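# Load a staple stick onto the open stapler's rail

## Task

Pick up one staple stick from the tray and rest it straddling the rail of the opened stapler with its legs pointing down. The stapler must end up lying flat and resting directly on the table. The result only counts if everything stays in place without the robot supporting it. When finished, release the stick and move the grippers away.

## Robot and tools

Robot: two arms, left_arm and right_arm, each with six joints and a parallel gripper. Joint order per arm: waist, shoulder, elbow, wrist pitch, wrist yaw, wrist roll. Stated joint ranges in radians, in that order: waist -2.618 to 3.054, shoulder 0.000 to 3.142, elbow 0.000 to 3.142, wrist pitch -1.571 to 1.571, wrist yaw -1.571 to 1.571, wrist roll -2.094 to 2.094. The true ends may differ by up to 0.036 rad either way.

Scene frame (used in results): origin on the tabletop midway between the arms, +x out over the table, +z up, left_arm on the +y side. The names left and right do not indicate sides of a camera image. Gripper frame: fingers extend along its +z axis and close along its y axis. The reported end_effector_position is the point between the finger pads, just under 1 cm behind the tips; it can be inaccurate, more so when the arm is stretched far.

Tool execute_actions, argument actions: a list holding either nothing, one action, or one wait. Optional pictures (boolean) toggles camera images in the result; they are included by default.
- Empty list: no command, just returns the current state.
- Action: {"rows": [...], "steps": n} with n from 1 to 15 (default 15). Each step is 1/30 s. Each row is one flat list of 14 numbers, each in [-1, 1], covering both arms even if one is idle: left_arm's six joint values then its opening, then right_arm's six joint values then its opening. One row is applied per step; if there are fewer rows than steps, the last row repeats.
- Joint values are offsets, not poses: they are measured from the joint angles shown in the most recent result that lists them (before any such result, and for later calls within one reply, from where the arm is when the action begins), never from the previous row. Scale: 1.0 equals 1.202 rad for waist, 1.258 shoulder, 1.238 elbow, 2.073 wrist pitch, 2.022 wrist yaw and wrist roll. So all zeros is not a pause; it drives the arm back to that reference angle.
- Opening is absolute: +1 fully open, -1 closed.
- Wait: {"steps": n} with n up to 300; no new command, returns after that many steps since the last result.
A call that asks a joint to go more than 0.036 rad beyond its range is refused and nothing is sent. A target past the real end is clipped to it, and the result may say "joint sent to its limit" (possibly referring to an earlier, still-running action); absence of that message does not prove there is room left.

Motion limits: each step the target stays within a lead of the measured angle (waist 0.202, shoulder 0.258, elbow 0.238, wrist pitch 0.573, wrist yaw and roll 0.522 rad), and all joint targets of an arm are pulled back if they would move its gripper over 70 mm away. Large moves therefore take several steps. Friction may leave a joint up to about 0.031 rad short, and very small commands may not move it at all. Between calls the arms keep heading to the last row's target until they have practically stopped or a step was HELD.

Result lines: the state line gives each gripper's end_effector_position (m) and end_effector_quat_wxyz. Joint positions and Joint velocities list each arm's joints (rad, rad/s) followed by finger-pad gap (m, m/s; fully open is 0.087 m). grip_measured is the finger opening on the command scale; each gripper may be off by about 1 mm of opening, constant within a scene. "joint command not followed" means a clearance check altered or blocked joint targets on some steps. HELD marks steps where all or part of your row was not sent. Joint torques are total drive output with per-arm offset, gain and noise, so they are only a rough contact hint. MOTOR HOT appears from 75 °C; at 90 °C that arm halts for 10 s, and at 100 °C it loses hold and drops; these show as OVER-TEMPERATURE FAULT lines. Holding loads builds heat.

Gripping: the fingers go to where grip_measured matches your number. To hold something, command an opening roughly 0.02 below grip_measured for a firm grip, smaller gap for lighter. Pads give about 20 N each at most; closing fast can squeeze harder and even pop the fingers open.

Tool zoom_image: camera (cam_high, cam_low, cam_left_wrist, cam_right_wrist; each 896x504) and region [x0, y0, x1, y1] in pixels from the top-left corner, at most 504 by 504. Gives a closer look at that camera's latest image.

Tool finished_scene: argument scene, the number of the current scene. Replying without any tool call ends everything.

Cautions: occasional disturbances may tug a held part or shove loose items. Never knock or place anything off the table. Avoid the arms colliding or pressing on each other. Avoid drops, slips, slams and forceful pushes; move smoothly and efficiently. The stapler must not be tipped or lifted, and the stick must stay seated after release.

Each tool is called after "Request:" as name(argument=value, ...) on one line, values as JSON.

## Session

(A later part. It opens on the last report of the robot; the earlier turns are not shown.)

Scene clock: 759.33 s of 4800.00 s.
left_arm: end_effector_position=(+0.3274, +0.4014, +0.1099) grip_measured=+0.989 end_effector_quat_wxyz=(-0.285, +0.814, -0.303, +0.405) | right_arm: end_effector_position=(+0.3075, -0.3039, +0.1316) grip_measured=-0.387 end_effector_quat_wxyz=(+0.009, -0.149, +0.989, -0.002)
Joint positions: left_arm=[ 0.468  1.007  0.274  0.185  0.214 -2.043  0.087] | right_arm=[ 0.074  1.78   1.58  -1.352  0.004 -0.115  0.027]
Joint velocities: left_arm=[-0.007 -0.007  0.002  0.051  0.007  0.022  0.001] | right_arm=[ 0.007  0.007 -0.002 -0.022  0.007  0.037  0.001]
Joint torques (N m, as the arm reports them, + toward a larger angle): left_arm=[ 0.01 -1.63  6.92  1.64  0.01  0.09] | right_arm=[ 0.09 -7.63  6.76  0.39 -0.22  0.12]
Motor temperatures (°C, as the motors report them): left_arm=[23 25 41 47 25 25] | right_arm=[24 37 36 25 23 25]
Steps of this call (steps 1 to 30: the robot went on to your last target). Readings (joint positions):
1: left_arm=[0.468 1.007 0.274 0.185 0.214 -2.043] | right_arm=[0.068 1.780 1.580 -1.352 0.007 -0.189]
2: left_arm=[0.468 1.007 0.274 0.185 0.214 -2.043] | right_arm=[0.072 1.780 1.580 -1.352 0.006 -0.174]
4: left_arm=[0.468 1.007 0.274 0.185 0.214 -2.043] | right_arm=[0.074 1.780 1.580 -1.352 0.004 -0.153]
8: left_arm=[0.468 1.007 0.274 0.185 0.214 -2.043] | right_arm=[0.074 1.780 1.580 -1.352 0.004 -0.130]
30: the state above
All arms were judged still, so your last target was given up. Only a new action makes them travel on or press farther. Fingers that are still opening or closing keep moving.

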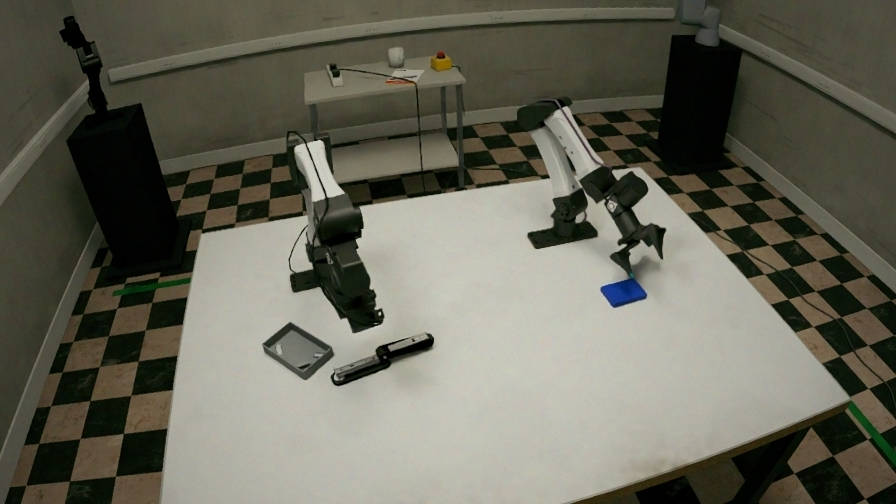

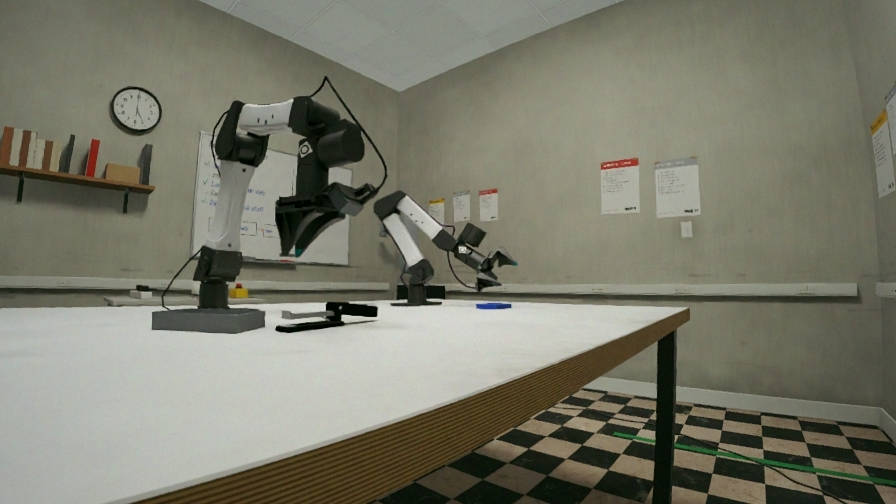

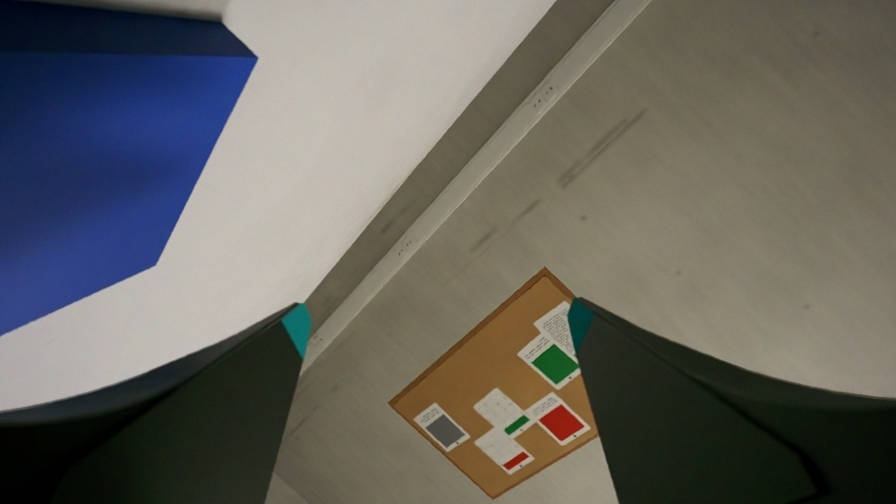

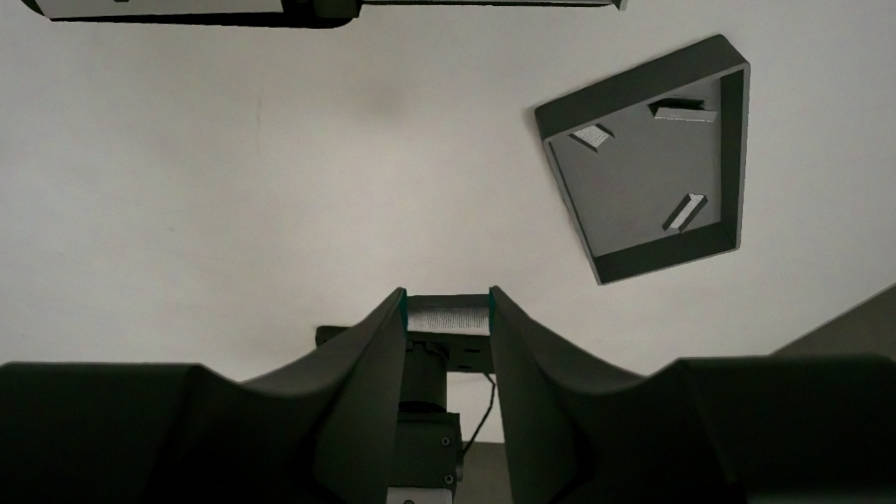

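Request:
execute_actions(actions=[{"rows": [[0,0,0,0,0,0,1, -0.03,0.08,0.07,0.02,0,-0.02,-0.42],[0,0,0,0,0,0,1, -0.03,0.08,0.07,0.02,0,-0.02,-0.42],[0,0,0,0,0,0,1, -0.03,0.08,0.07,0.02,0,-0.02,-0.42],[0,0,0,0,0,0,1, -0.03,0.17,0.14,0.04,0,-0.02,-0.42],[0,0,0,0,0,0,1, -0.03,0.17,0.14,0.04,0,-0.02,-0.42],[0,0,0,0,0,0,1, -0.03,0.17,0.14,0.04,0,-0.02,-0.42],[0,0,0,0,0,0,1, -0.03,0.255,0.185,0.056,0,-0.02,-0.42]], "steps": 15}], pictures=false)

Request:
execute_actions(actions=[{"steps": 30}])

Scene clock: 768.67 s of 4800.00 s.
left_arm: end_effector_position=(+0.3274, +0.4014, +0.1099) grip_measured=+0.989 end_effector_quat_wxyz=(-0.285, +0.814, -0.303, +0.405) | right_arm: end_effector_position=(+0.3785, -0.3032, +0.0654) grip_measured=-0.387 end_effector_quat_wxyz=(-0.013, -0.150, +0.989, -0.002)
Joint positions: left_arm=[ 0.468  1.007  0.274  0.185  0.214 -2.043  0.087] | right_arm=[ 0.043  2.117  1.776 -1.256  0.004 -0.146  0.027]
Joint velocities: left_arm=[ 0.002  0.007 -0.012  0.081 -0.037 -0.037 -0.001] | right_arm=[ 0.002 -0.002  0.105  0.007 -0.007  0.037  0.001]
Joint torques (N m, as the arm reports them, + toward a larger angle): left_arm=[ 0.11 -1.65  6.83  1.67  0.    0.09] | right_arm=[ -0.66 -11.51   9.03   0.6   -0.16  -0.07]
Motor temperatures (°C, as the motors report them): left_arm=[23 25 41 47 25 25] | right_arm=[24 37 36 25 23 25]
Steps of this call (steps 1 to 90: nothing new was sent; then 5.83 s passed at rest; steps 91 to 105: all 15 steps of this action). Readings (joint positions):
91: left_arm=[0.468 1.007 0.274 0.185 0.214 -2.043] | right_arm=[0.072 1.791 1.591 -1.358 0.004 -0.120]
92: left_arm=[0.468 1.007 0.274 0.185 0.214 -2.043] | right_arm=[0.066 1.810 1.614 -1.357 0.004 -0.126]
94: left_arm=[0.468 1.007 0.274 0.185 0.214 -2.043] | right_arm=[0.052 1.863 1.655 -1.345 0.004 -0.133]
98: left_arm=[0.468 1.007 0.274 0.185 0.214 -2.043] | right_arm=[0.043 2.019 1.759 -1.294 0.004 -0.141]
105: the state above

Scene clock: 769.67 s of 4800.00 s.
left_arm: end_effector_position=(+0.3274, +0.4014, +0.1099) grip_measured=+0.989 end_effector_quat_wxyz=(-0.285, +0.814, -0.303, +0.405) | right_arm: end_effector_position=(+0.3799, -0.3031, +0.0657) grip_measured=-0.387 end_effector_quat_wxyz=(-0.010, -0.150, +0.989, -0.002)
Joint positions: left_arm=[ 0.468  1.007  0.274  0.185  0.214 -2.043  0.087] | right_arm=[ 0.043  2.117  1.778 -1.253  0.004 -0.148  0.027]
Joint velocities: left_arm=[ 0.012 -0.007  0.002 -0.007 -0.051  0.022 -0.001] | right_arm=[ 0.002  0.007 -0.002  0.007 -0.022 -0.022  0.   ]
Joint torques (N m, as the arm reports them, + toward a larger angle): left_arm=[ 0.05 -1.66  6.88  1.67  0.01  0.11] | right_arm=[ -0.65 -11.53   9.37   0.59  -0.15  -0.07]
Motor temperatures (°C, as the motors report them): left_arm=[23 25 41 47 25 25] | right_arm=[24 38 37 25 23 25]
Steps of this call (steps 1 to 15: the robot went on to your last target; steps 16 to 30: nothing new was sent). Readings (joint positions):
1: left_arm=[0.468 1.007 0.274 0.185 0.214 -2.043] | right_arm=[0.043 2.117 1.778 -1.254 0.004 -0.147]
2: left_arm=[0.468 1.007 0.274 0.185 0.214 -2.043] | right_arm=[0.043 2.117 1.778 -1.253 0.004 -0.147]
4: left_arm=[0.468 1.007 0.274 0.185 0.214 -2.043] | right_arm=[0.043 2.117 1.778 -1.253 0.004 -0.147]
8: left_arm=[0.468 1.007 0.274 0.185 0.214 -2.043] | right_arm=[0.043 2.117 1.778 -1.253 0.004 -0.148]
30: the state above
All arms were judged still, so your last target was given up. Only a new action makes them travel on or press farther. Fingers that are still opening or closing keep moving.

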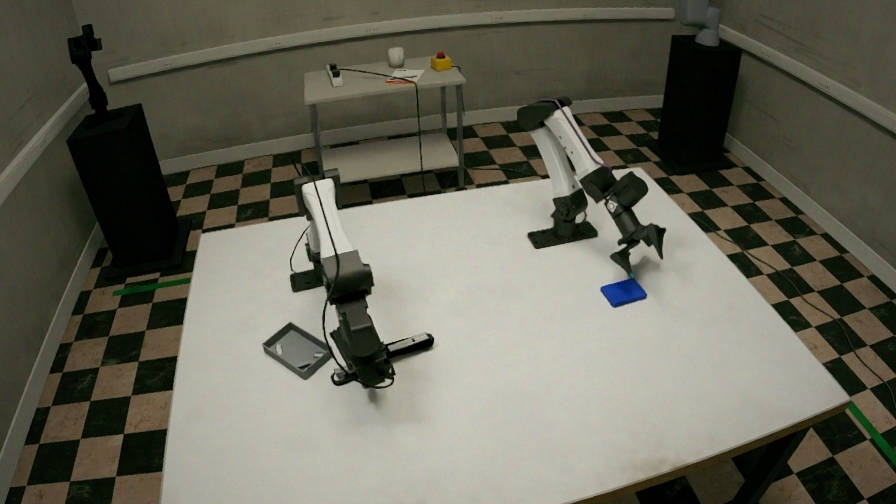

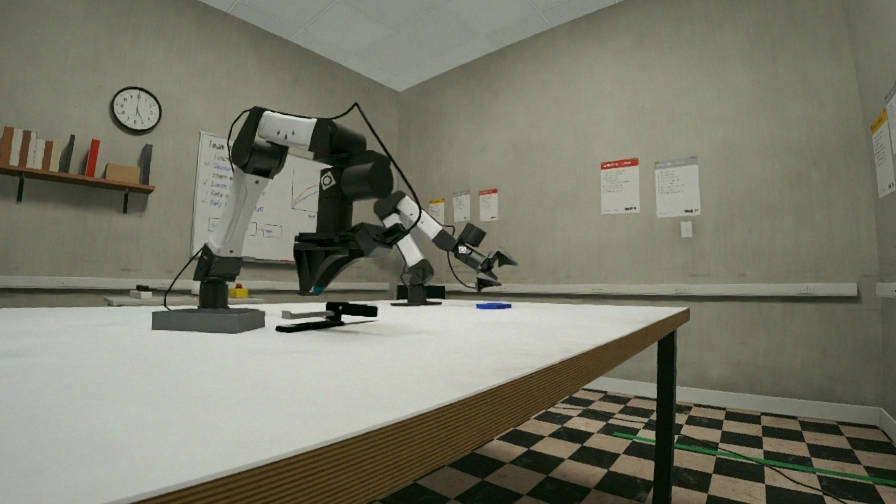

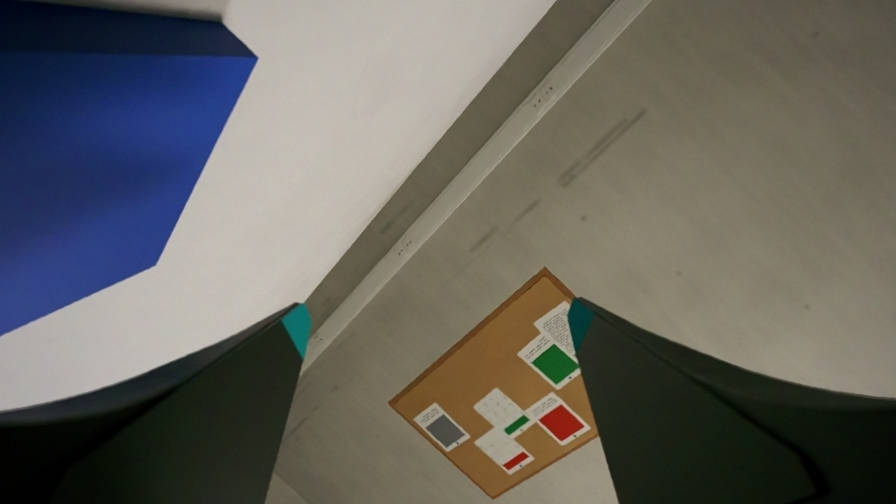

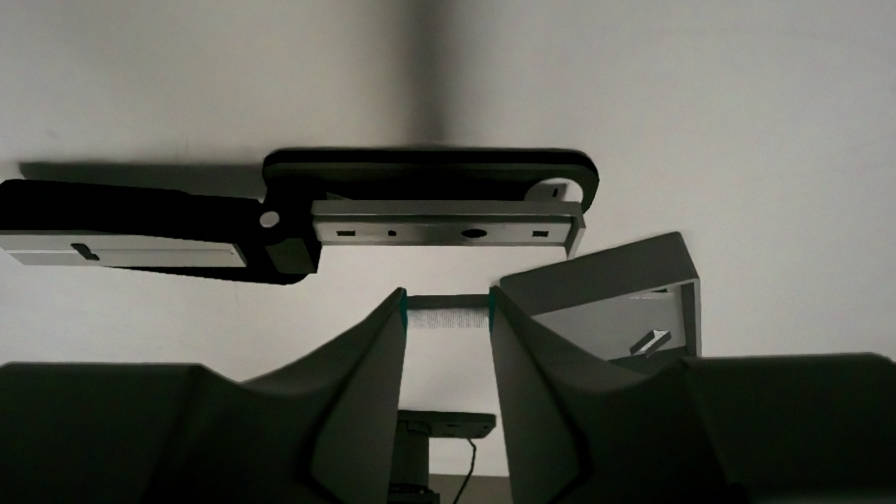

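Request:
execute_actions(actions=[])

Scene clock: 783.57 s of 4800.00 s.
left_arm: end_effector_position=(+0.3274, +0.4014, +0.1099) grip_measured=+0.989 end_effector_quat_wxyz=(-0.285, +0.814, -0.303, +0.405) | right_arm: end_effector_position=(+0.3799, -0.3031, +0.0657) grip_measured=-0.387 end_effector_quat_wxyz=(-0.010, -0.150, +0.989, -0.002)
Joint positions: left_arm=[ 0.468  1.007  0.274  0.185  0.214 -2.043  0.087] | right_arm=[ 0.043  2.117  1.778 -1.253  0.004 -0.148  0.027]
Joint velocities: left_arm=[ 0.007 -0.012 -0.007 -0.037 -0.095 -0.095 -0.001] | right_arm=[-0.017 -0.012 -0.007  0.051 -0.066 -0.037 -0.003]
Joint torques (N m, as the arm reports them, + toward a larger angle): left_arm=[ 0.04 -1.55  6.85  1.68  0.    0.11] | right_arm=[ -0.65 -11.53   9.37   0.59  -0.15  -0.07]
Motor temperatures (°C, as the motors report them): left_arm=[23 25 41 47 25 25] | right_arm=[24 42 38 25 23 25]
Steps of this call (steps 1 to 90: nothing new was sent; then 10.90 s passed at rest). Readings (joint positions):
1: left_arm=[0.468 1.007 0.274 0.185 0.214 -2.043] | right_arm=[0.043 2.117 1.778 -1.253 0.004 -0.148]
2: left_arm=[0.468 1.007 0.274 0.185 0.214 -2.043] | right_arm=[0.043 2.117 1.778 -1.253 0.004 -0.148]
4: left_arm=[0.468 1.007 0.274 0.185 0.214 -2.043] | right_arm=[0.043 2.117 1.778 -1.253 0.004 -0.148]
8: left_arm=[0.468 1.007 0.274 0.185 0.214 -2.043] | right_arm=[0.043 2.117 1.778 -1.253 0.004 -0.148]
90: the state above

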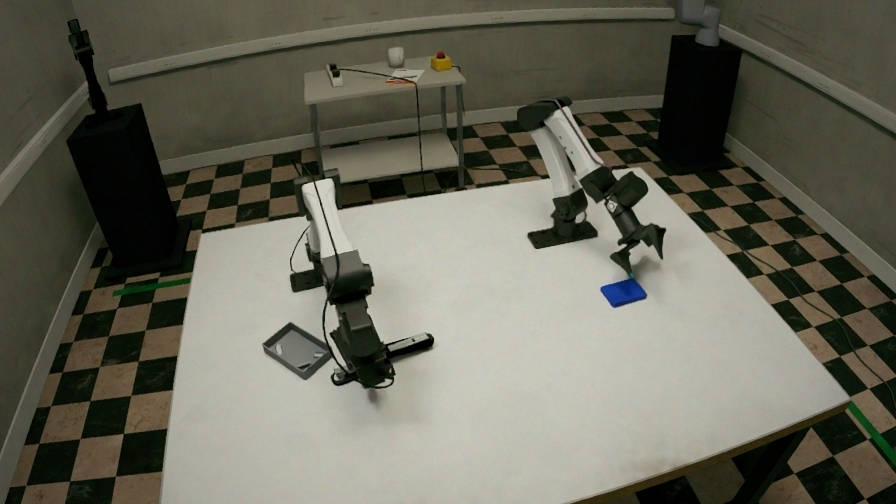

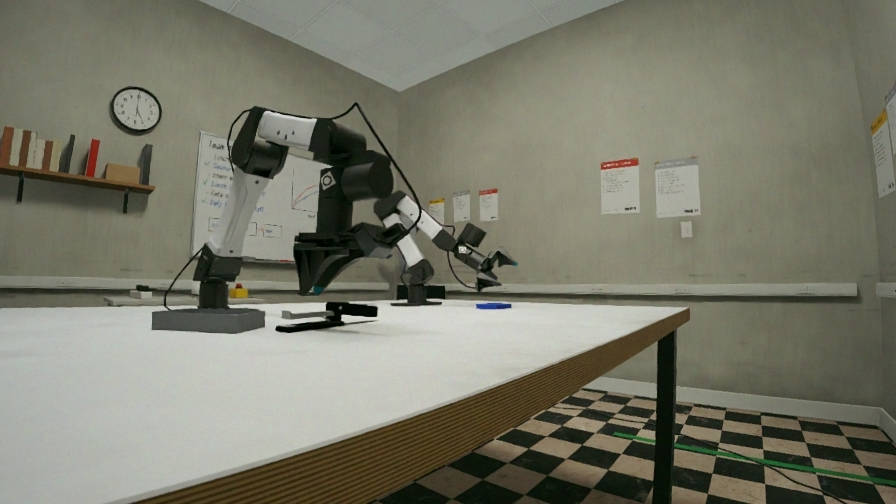

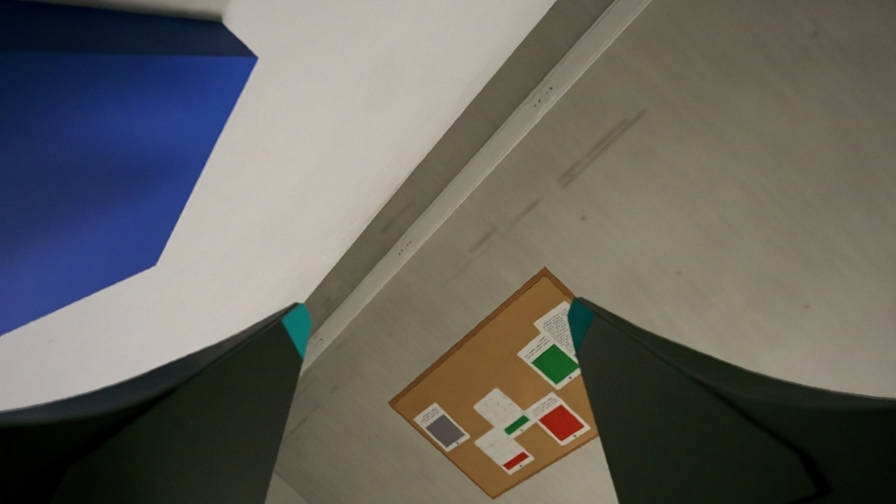

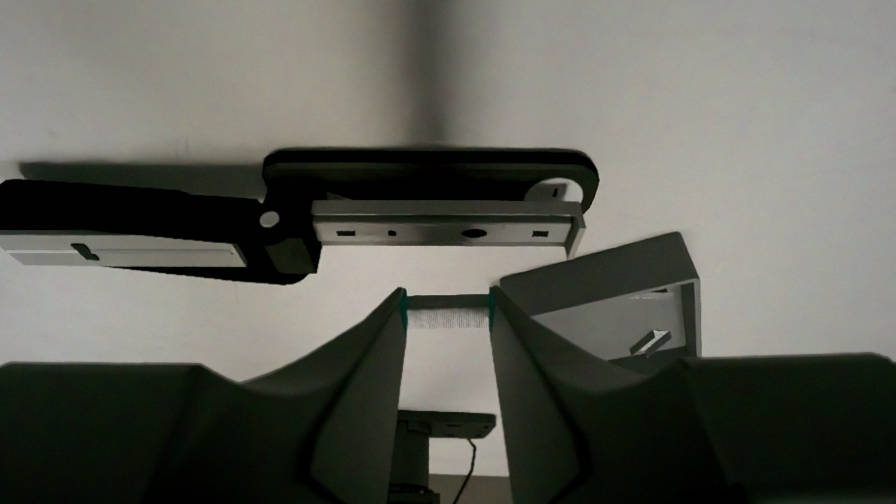

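Request:
execute_actions(actions=[{"rows":[[0,0,0,0,0,0,1,0,0,0,0.04,0,0,-0.42],[0,0,0,0,0,0,1,0,0,0,0.04,0,0,-0.42],[0,0,0,0,0,0,1,0,0,0,0.04,0,0,-0.42],[0,0,0,0,0,0,1,0,0,0,0.04,0,0,-0.42],[0,0,0,0,0,0,1,0,0,0,0.04,0,0,-0.42],[0,0,0,0,0,0,1,0,0.015,0,0.04,0,0,-0.42],[0,0,0,0,0,0,1,0,0.03,0,0.04,0,0,-0.42],[0,0,0,0,0,0,1,0,0.04,0,0.04,0,0,-0.42]],"steps":15}])

Request:
execute_actions(actions=[{"steps":20}])

Scene clock: 790.30 s of 4800.00 s.
left_arm: end_effector_position=(+0.3274, +0.4014, +0.1099) grip_measured=+0.989 end_effector_quat_wxyz=(-0.285, +0.814, -0.303, +0.405) | right_arm: end_effector_position=(+0.3928, -0.3011, +0.0473) grip_measured=-0.387 end_effector_quat_wxyz=(-0.001, -0.150, +0.989, -0.002)
Joint positions: left_arm=[ 0.468  1.007  0.274  0.185  0.214 -2.043  0.087] | right_arm=[ 0.043  2.162  1.778 -1.19   0.004 -0.148  0.027]
Joint velocities: left_arm=[ 0.002  0.017  0.002 -0.007  0.022  0.051  0.002] | right_arm=[-0.007 -0.017  0.007  0.007 -0.037 -0.022  0.   ]
Joint torques (N m, as the arm reports them, + toward a larger angle): left_arm=[-0.04 -1.69  6.86  1.66 -0.01  0.09] | right_arm=[ -0.29 -10.16   6.67   0.64  -0.16   0.02]
Motor temperatures (°C, as the motors report them): left_arm=[23 25 41 47 25 25] | right_arm=[24 43 39 25 23 25]
Steps of this call (steps 1 to 90: nothing new was sent; then 3.23 s passed at rest; steps 91 to 105: all 15 steps of this action). Readings (joint positions):
91: left_arm=[0.468 1.007 0.274 0.185 0.214 -2.043] | right_arm=[0.043 2.117 1.778 -1.248 0.004 -0.148]
92: left_arm=[0.468 1.007 0.274 0.185 0.214 -2.043] | right_arm=[0.043 2.117 1.778 -1.237 0.004 -0.148]
94: left_arm=[0.468 1.007 0.274 0.185 0.214 -2.043] | right_arm=[0.043 2.117 1.778 -1.217 0.004 -0.148]
98: left_arm=[0.468 1.007 0.274 0.185 0.214 -2.043] | right_arm=[0.043 2.123 1.778 -1.198 0.004 -0.148]
105: the state above

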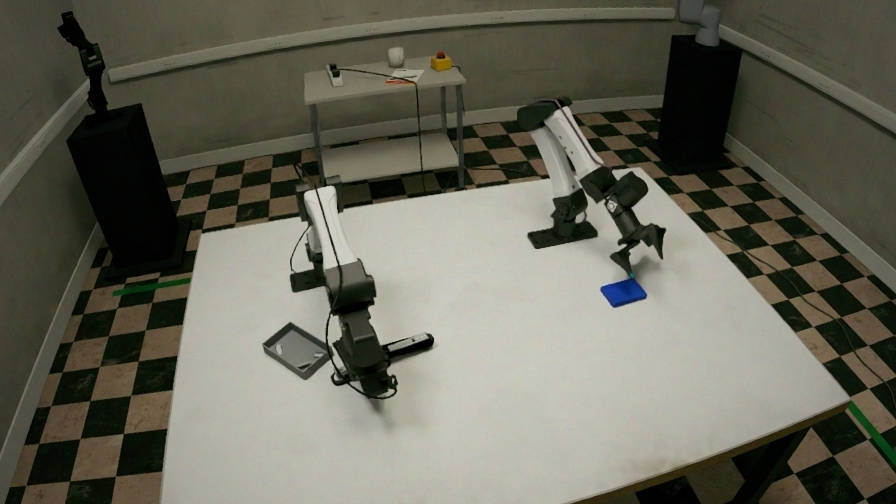

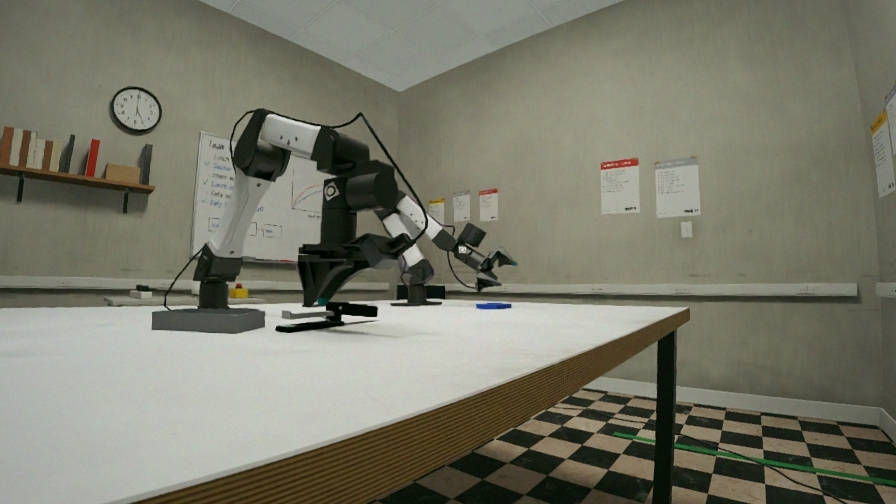

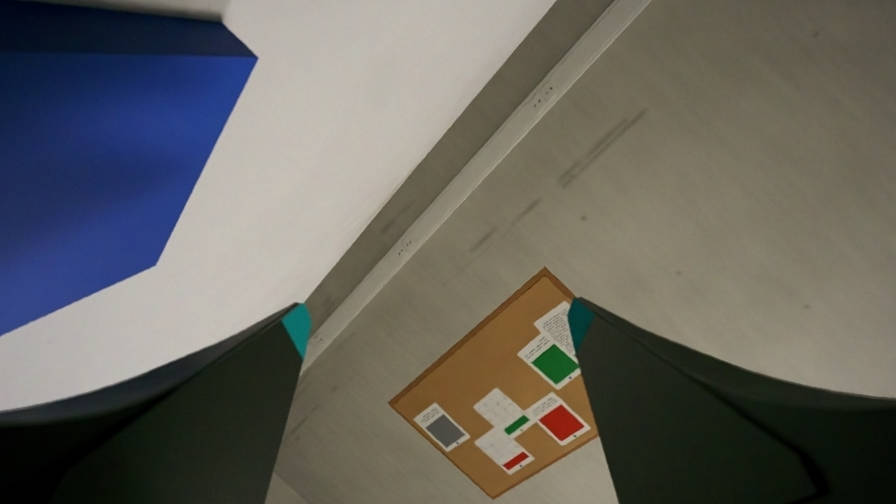

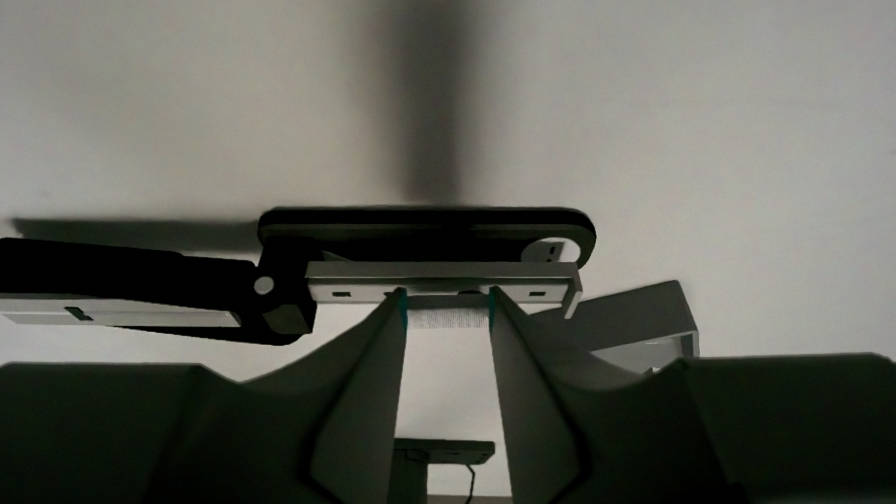

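Scene clock: 790.97 s of 4800.00 s.
left_arm: end_effector_position=(+0.3274, +0.4014, +0.1099) grip_measured=+0.989 end_effector_quat_wxyz=(-0.285, +0.814, -0.303, +0.405) | right_arm: end_effector_position=(+0.3934, -0.3010, +0.0471) grip_measured=-0.387 end_effector_quat_wxyz=(-0.000, -0.150, +0.989, -0.002)
Joint positions: left_arm=[ 0.468  1.007  0.274  0.185  0.214 -2.043  0.087] | right_arm=[ 0.043  2.162  1.778 -1.187  0.004 -0.148  0.027]
Joint velocities: left_arm=[-0.012  0.007 -0.002  0.037  0.022  0.051  0.001] | right_arm=[ 0.002 -0.017  0.012 -0.066 -0.066 -0.022 -0.001]
Joint torques (N m, as the arm reports them, + toward a larger angle): left_arm=[-0.03 -1.64  6.85  1.66  0.01  0.09] | right_arm=[ -0.3  -10.17   6.71   0.64  -0.16   0.02]
Motor temperatures (°C, as the motors report them): left_arm=[23 25 41 47 25 25] | right_arm=[24 43 39 25 23 25]
Steps of this call (steps 1 to 15: the robot went on to your last target; steps 16 to 20: nothing new was sent). Readings (joint positions):
1: left_arm=[0.468 1.007 0.274 0.185 0.214 -2.043] | right_arm=[0.043 2.162 1.778 -1.190 0.004 -0.148]
2: left_arm=[0.468 1.007 0.274 0.185 0.214 -2.043] | right_arm=[0.043 2.162 1.778 -1.189 0.004 -0.148]
4: left_arm=[0.468 1.007 0.274 0.185 0.214 -2.043] | right_arm=[0.043 2.162 1.778 -1.188 0.004 -0.148]
8: left_arm=[0.468 1.007 0.274 0.185 0.214 -2.043] | right_arm=[0.043 2.162 1.778 -1.188 0.004 -0.148]
20: the state above
All arms were judged still, so your last target was given up. Only a new action makes them travel on or press farther. Fingers that are still opening or closing keep moving.

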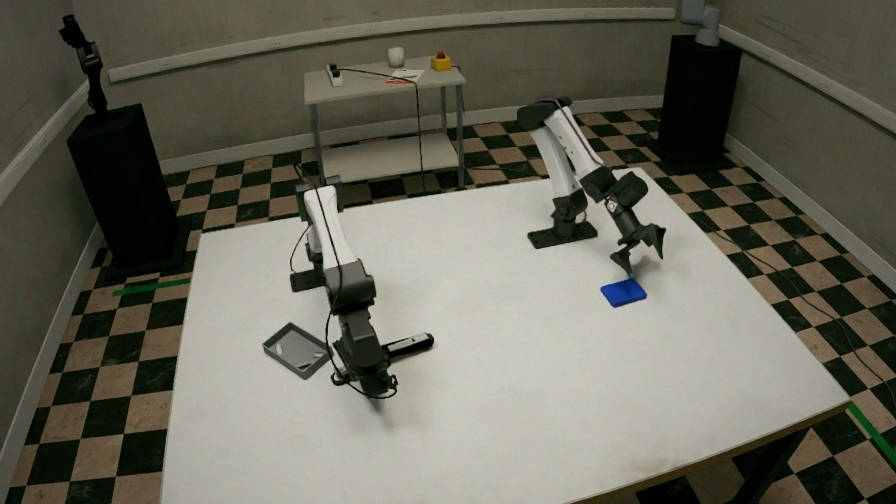

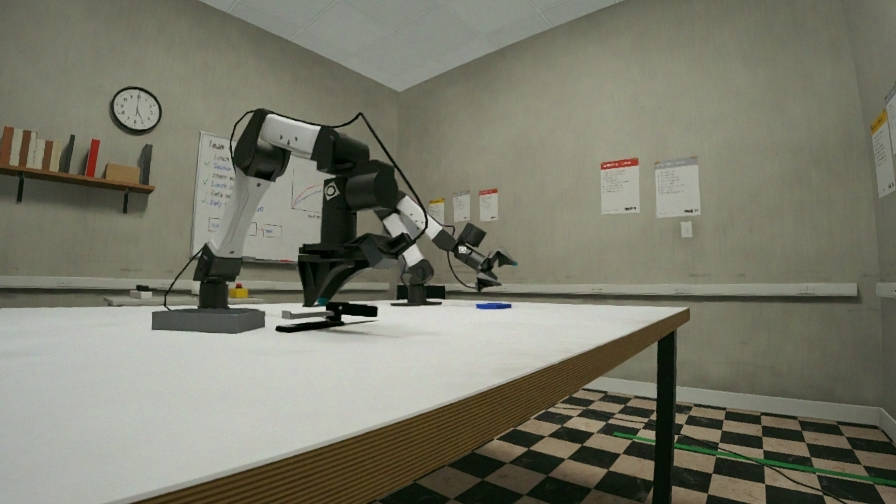

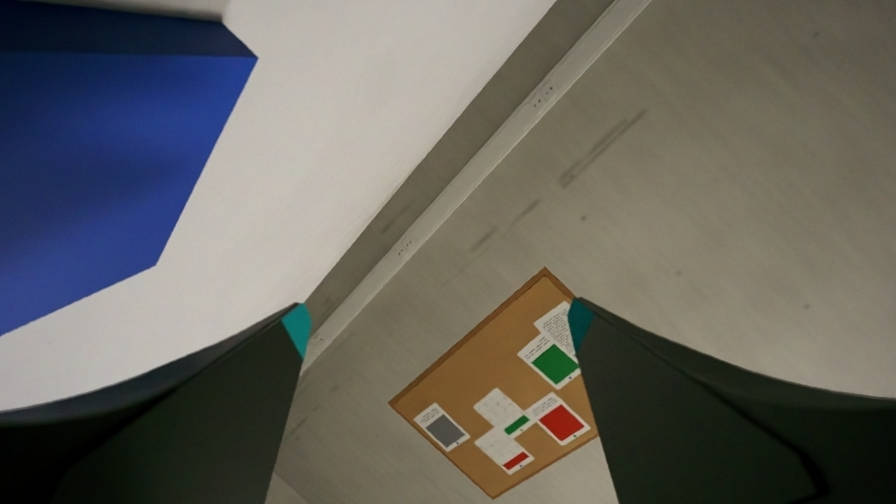

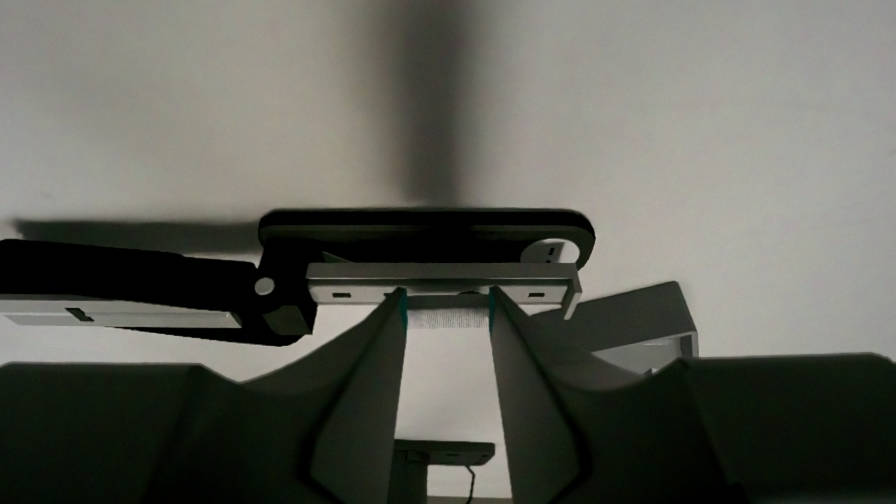

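Request:
execute_actions(actions=[{"rows":[[0,0,0,0,0,0,1,0,0,0,0.021,0,0,-0.42],[0,0,0,0,0,0,1,0,0,0,0.021,0,0,-0.42],[0,0,0,0,0,0,1,0,0,0,0.021,0,0,-0.42],[0,0,0,0,0,0,1,0,0,0,0.021,0,0,-0.42],[0,0,0,0,0,0,1,0,0,0,0.021,0,0,-0.42],[0,0,0,0,0,0,1,0,0,0,0.021,0,0,-0.42],[0,0,0,0,0,0,1,0,0.01,0,0.021,0,0,-0.42],[0,0,0,0,0,0,1,0,0.018,0,0.021,0,0,-0.42]],"steps":15}], pictures=false)

Request:
execute_actions(actions=[{"steps":20}])

Request:
zoom_image(camera="cam_right_wrist", region=[280, 200, 620, 400])

Scene clock: 799.67 s of 4800.00 s.
left_arm: end_effector_position=(+0.3274, +0.4014, +0.1099) grip_measured=+0.989 end_effector_quat_wxyz=(-0.285, +0.814, -0.303, +0.405) | right_arm: end_effector_position=(+0.3996, -0.3000, +0.0462) grip_measured=-0.387 end_effector_quat_wxyz=(+0.012, -0.150, +0.989, -0.002)
Joint positions: left_arm=[ 0.468  1.007  0.274  0.185  0.214 -2.043  0.087] | right_arm=[ 0.043  2.162  1.778 -1.163  0.004 -0.148  0.027]
Joint velocities: left_arm=[-0.007 -0.022  0.002  0.022 -0.066  0.007 -0.   ] | right_arm=[-0.007 -0.002 -0.007 -0.037 -0.007 -0.022 -0.001]
Joint torques (N m, as the arm reports them, + toward a larger angle): left_arm=[ 0.02 -1.7   6.87  1.67 -0.02  0.12] | right_arm=[-0.28 -8.89  6.73  0.7  -0.16  0.02]
Motor temperatures (°C, as the motors report them): left_arm=[23 25 42 47 25 25] | right_arm=[24 43 39 25 23 25]
Steps of this call (steps 1 to 90: nothing new was sent; then 5.20 s passed at rest; steps 91 to 105: all 15 steps of this action). Readings (joint positions):
91: left_arm=[0.468 1.007 0.274 0.185 0.214 -2.043] | right_arm=[0.043 2.162 1.778 -1.185 0.004 -0.148]
92: left_arm=[0.468 1.007 0.274 0.185 0.214 -2.043] | right_arm=[0.043 2.162 1.778 -1.181 0.004 -0.148]
94: left_arm=[0.468 1.007 0.274 0.185 0.214 -2.043] | right_arm=[0.043 2.162 1.778 -1.173 0.004 -0.148]
98: left_arm=[0.468 1.007 0.274 0.185 0.214 -2.043] | right_arm=[0.043 2.162 1.778 -1.166 0.004 -0.148]
105: the state above

Scene clock: 800.33 s of 4800.00 s.
left_arm: end_effector_position=(+0.3274, +0.4014, +0.1099) grip_measured=+0.989 end_effector_quat_wxyz=(-0.285, +0.814, -0.303, +0.405) | right_arm: end_effector_position=(+0.3996, -0.3000, +0.0462) grip_measured=-0.387 end_effector_quat_wxyz=(+0.012, -0.150, +0.989, -0.002)
Joint positions: left_arm=[ 0.468  1.007  0.274  0.185  0.214 -2.043  0.087] | right_arm=[ 0.043  2.162  1.778 -1.162  0.004 -0.148  0.027]
Joint velocities: left_arm=[-0.007 -0.007 -0.022 -0.022  0.037  0.051  0.   ] | right_arm=[-0.012 -0.002  0.002 -0.051 -0.007  0.022  0.001]
Joint torques (N m, as the arm reports them, + toward a larger angle): left_arm=[-0.07 -1.62  6.85  1.66 -0.01  0.1 ] | right_arm=[-0.3  -8.89  6.75  0.7  -0.16  0.02]
Motor temperatures (°C, as the motors report them): left_arm=[23 25 42 47 25 25] | right_arm=[24 43 39 25 23 25]
Steps of this call (steps 1 to 15: the robot went on to your last target; steps 16 to 20: nothing new was sent). Readings (joint positions):
1: left_arm=[0.468 1.007 0.274 0.185 0.214 -2.043] | right_arm=[0.043 2.162 1.778 -1.163 0.004 -0.148]
2: left_arm=[0.468 1.007 0.274 0.185 0.214 -2.043] | right_arm=[0.043 2.162 1.778 -1.163 0.004 -0.148]
4: left_arm=[0.468 1.007 0.274 0.185 0.214 -2.043] | right_arm=[0.043 2.162 1.778 -1.162 0.004 -0.148]
8: left_arm=[0.468 1.007 0.274 0.185 0.214 -2.043] | right_arm=[0.043 2.162 1.778 -1.162 0.004 -0.148]
20: the state above
All arms were judged still, so your last target was given up. Only a new action makes them travel on or press farther. Fingers that are still opening or closing keep moving.

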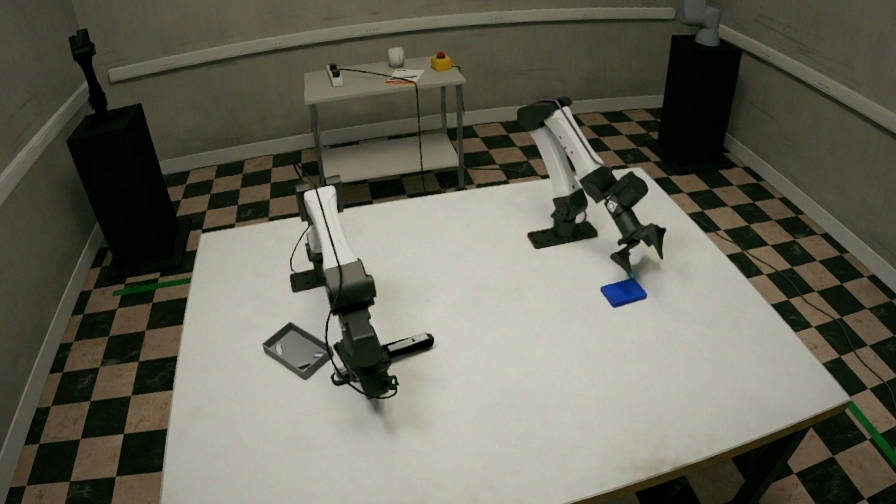

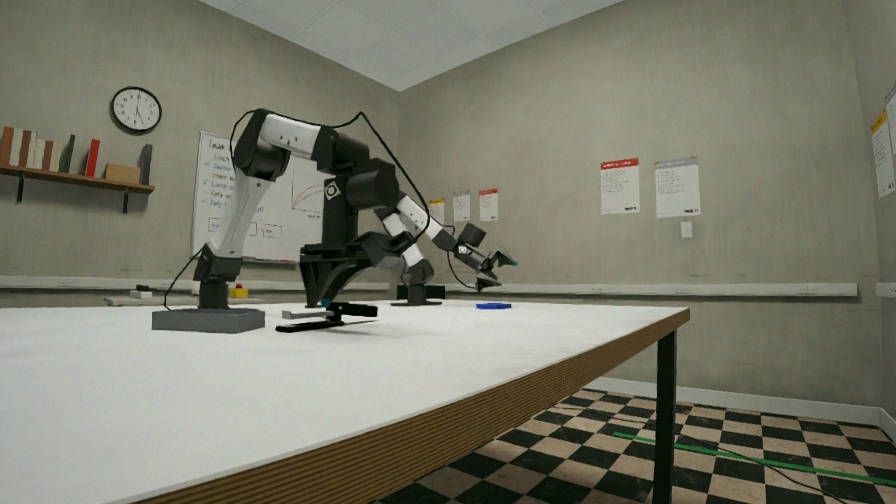

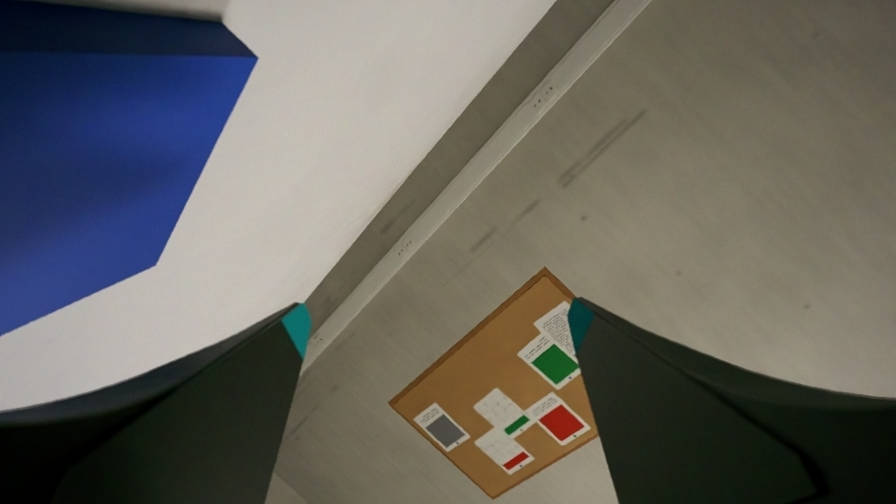

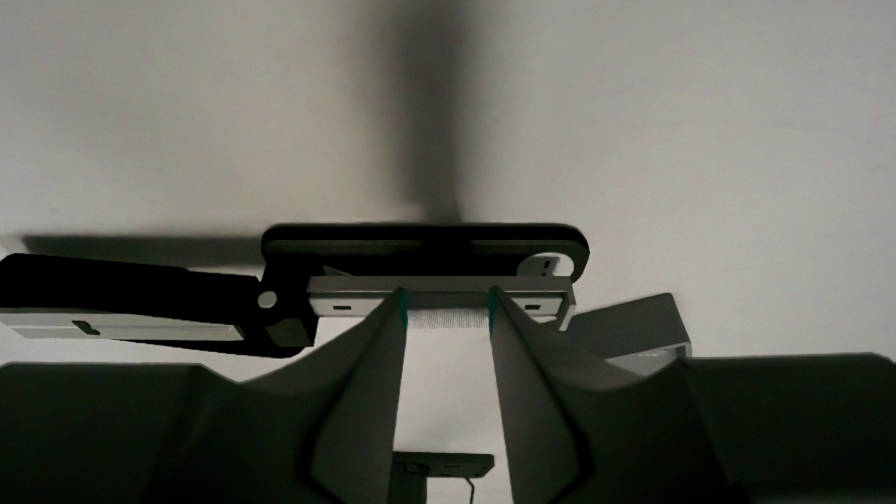

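Region (280, 200, 620, 400) of cam_right_wrist's 896x504 image, scaled by 1.482, with more detail than that image has; it fills the top 296 rows of this view, and the rest is white.

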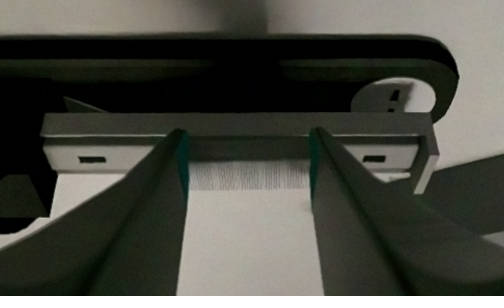

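Request:
execute_actions(actions=[{"rows":[[0,0,0,0,0,0,1,0,0.025,0,0.008,0,0,-0.42]],"steps":15}])

Request:
zoom_image(camera="cam_right_wrist", region=[280, 200, 620, 400])

Scene clock: 806.93 s of 4800.00 s.
left_arm: end_effector_position=(+0.3274, +0.4014, +0.1099) grip_measured=+0.989 end_effector_quat_wxyz=(-0.285, +0.814, -0.303, +0.405) | right_arm: end_effector_position=(+0.3984, -0.3002, +0.0383) grip_measured=-0.387 end_effector_quat_wxyz=(+0.002, -0.150, +0.989, -0.002)
Joint positions: left_arm=[ 0.468  1.007  0.274  0.185  0.214 -2.043  0.087] | right_arm=[ 0.043  2.184  1.778 -1.161  0.004 -0.148  0.027]
Joint velocities: left_arm=[-0.002  0.027 -0.002 -0.007  0.051 -0.022 -0.   ] | right_arm=[-0.002 -0.002 -0.017  0.051 -0.022  0.022 -0.001]
Joint torques (N m, as the arm reports them, + toward a larger angle): left_arm=[ 0.04 -1.61  6.86  1.68  0.    0.11] | right_arm=[ -0.3  -10.     6.7    0.62  -0.16   0.02]
Motor temperatures (°C, as the motors report them): left_arm=[23 25 42 47 25 25] | right_arm=[24 43 39 26 23 25]
Steps of this call (steps 1 to 90: nothing new was sent; then 3.10 s passed at rest; steps 91 to 105: all 15 steps of this action). Readings (joint positions):
91: left_arm=[0.468 1.007 0.274 0.185 0.214 -2.043] | right_arm=[0.043 2.164 1.778 -1.162 0.004 -0.148]
92: left_arm=[0.468 1.007 0.274 0.185 0.214 -2.043] | right_arm=[0.043 2.166 1.778 -1.161 0.004 -0.148]
94: left_arm=[0.468 1.007 0.274 0.185 0.214 -2.043] | right_arm=[0.043 2.174 1.778 -1.161 0.004 -0.148]
98: left_arm=[0.468 1.007 0.274 0.185 0.214 -2.043] | right_arm=[0.043 2.184 1.778 -1.161 0.004 -0.148]
105: the state above

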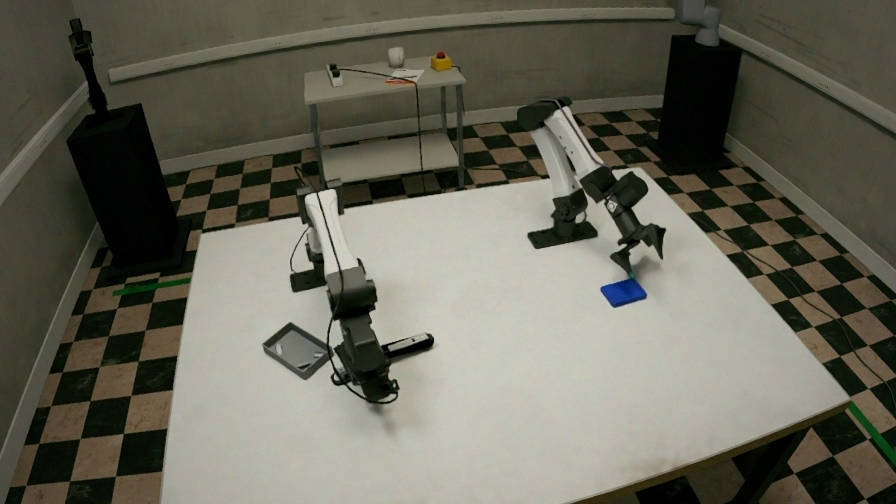

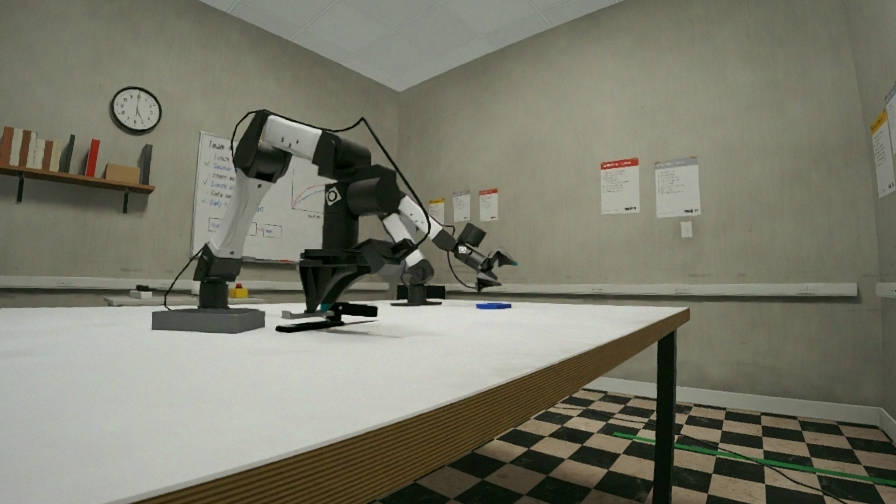

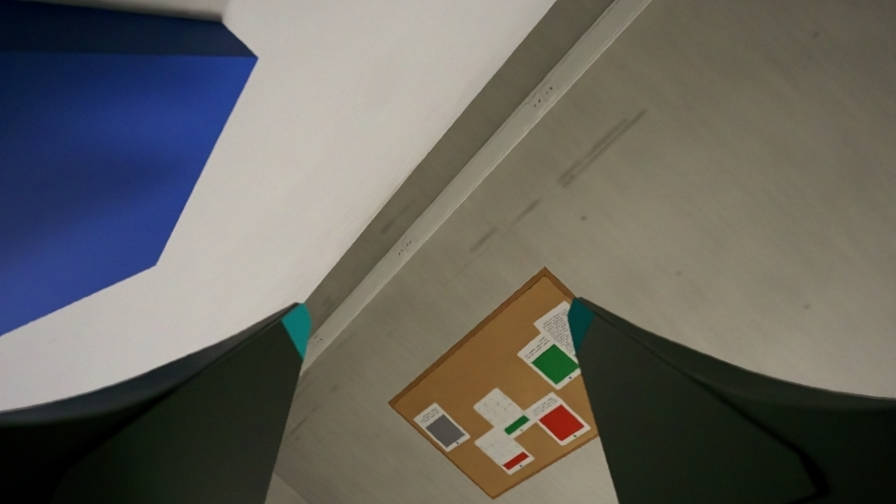

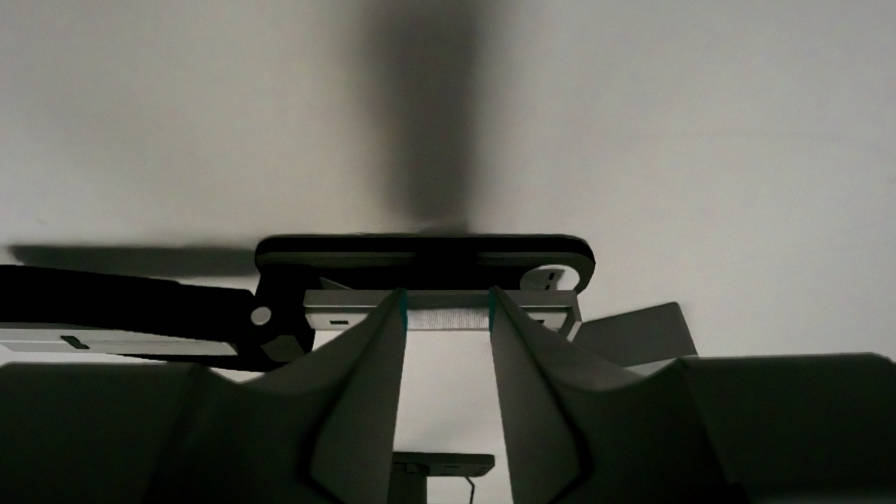

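Region (280, 200, 620, 400) of cam_right_wrist's 896x504 image, scaled by 1.482, with more detail than that image has; it fills the top 296 rows of this view, and the rest is white.

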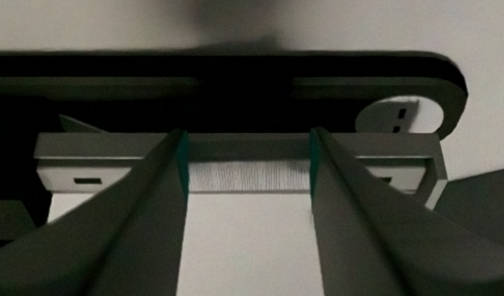

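Request:
zoom_image(camera="cam_low", region=[270, 280, 390, 340])

Region (270, 280, 390, 340) of cam_low's 896x504 image, scaled by 4.200, with more detail than that image has.

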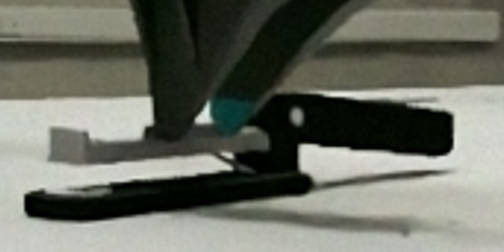

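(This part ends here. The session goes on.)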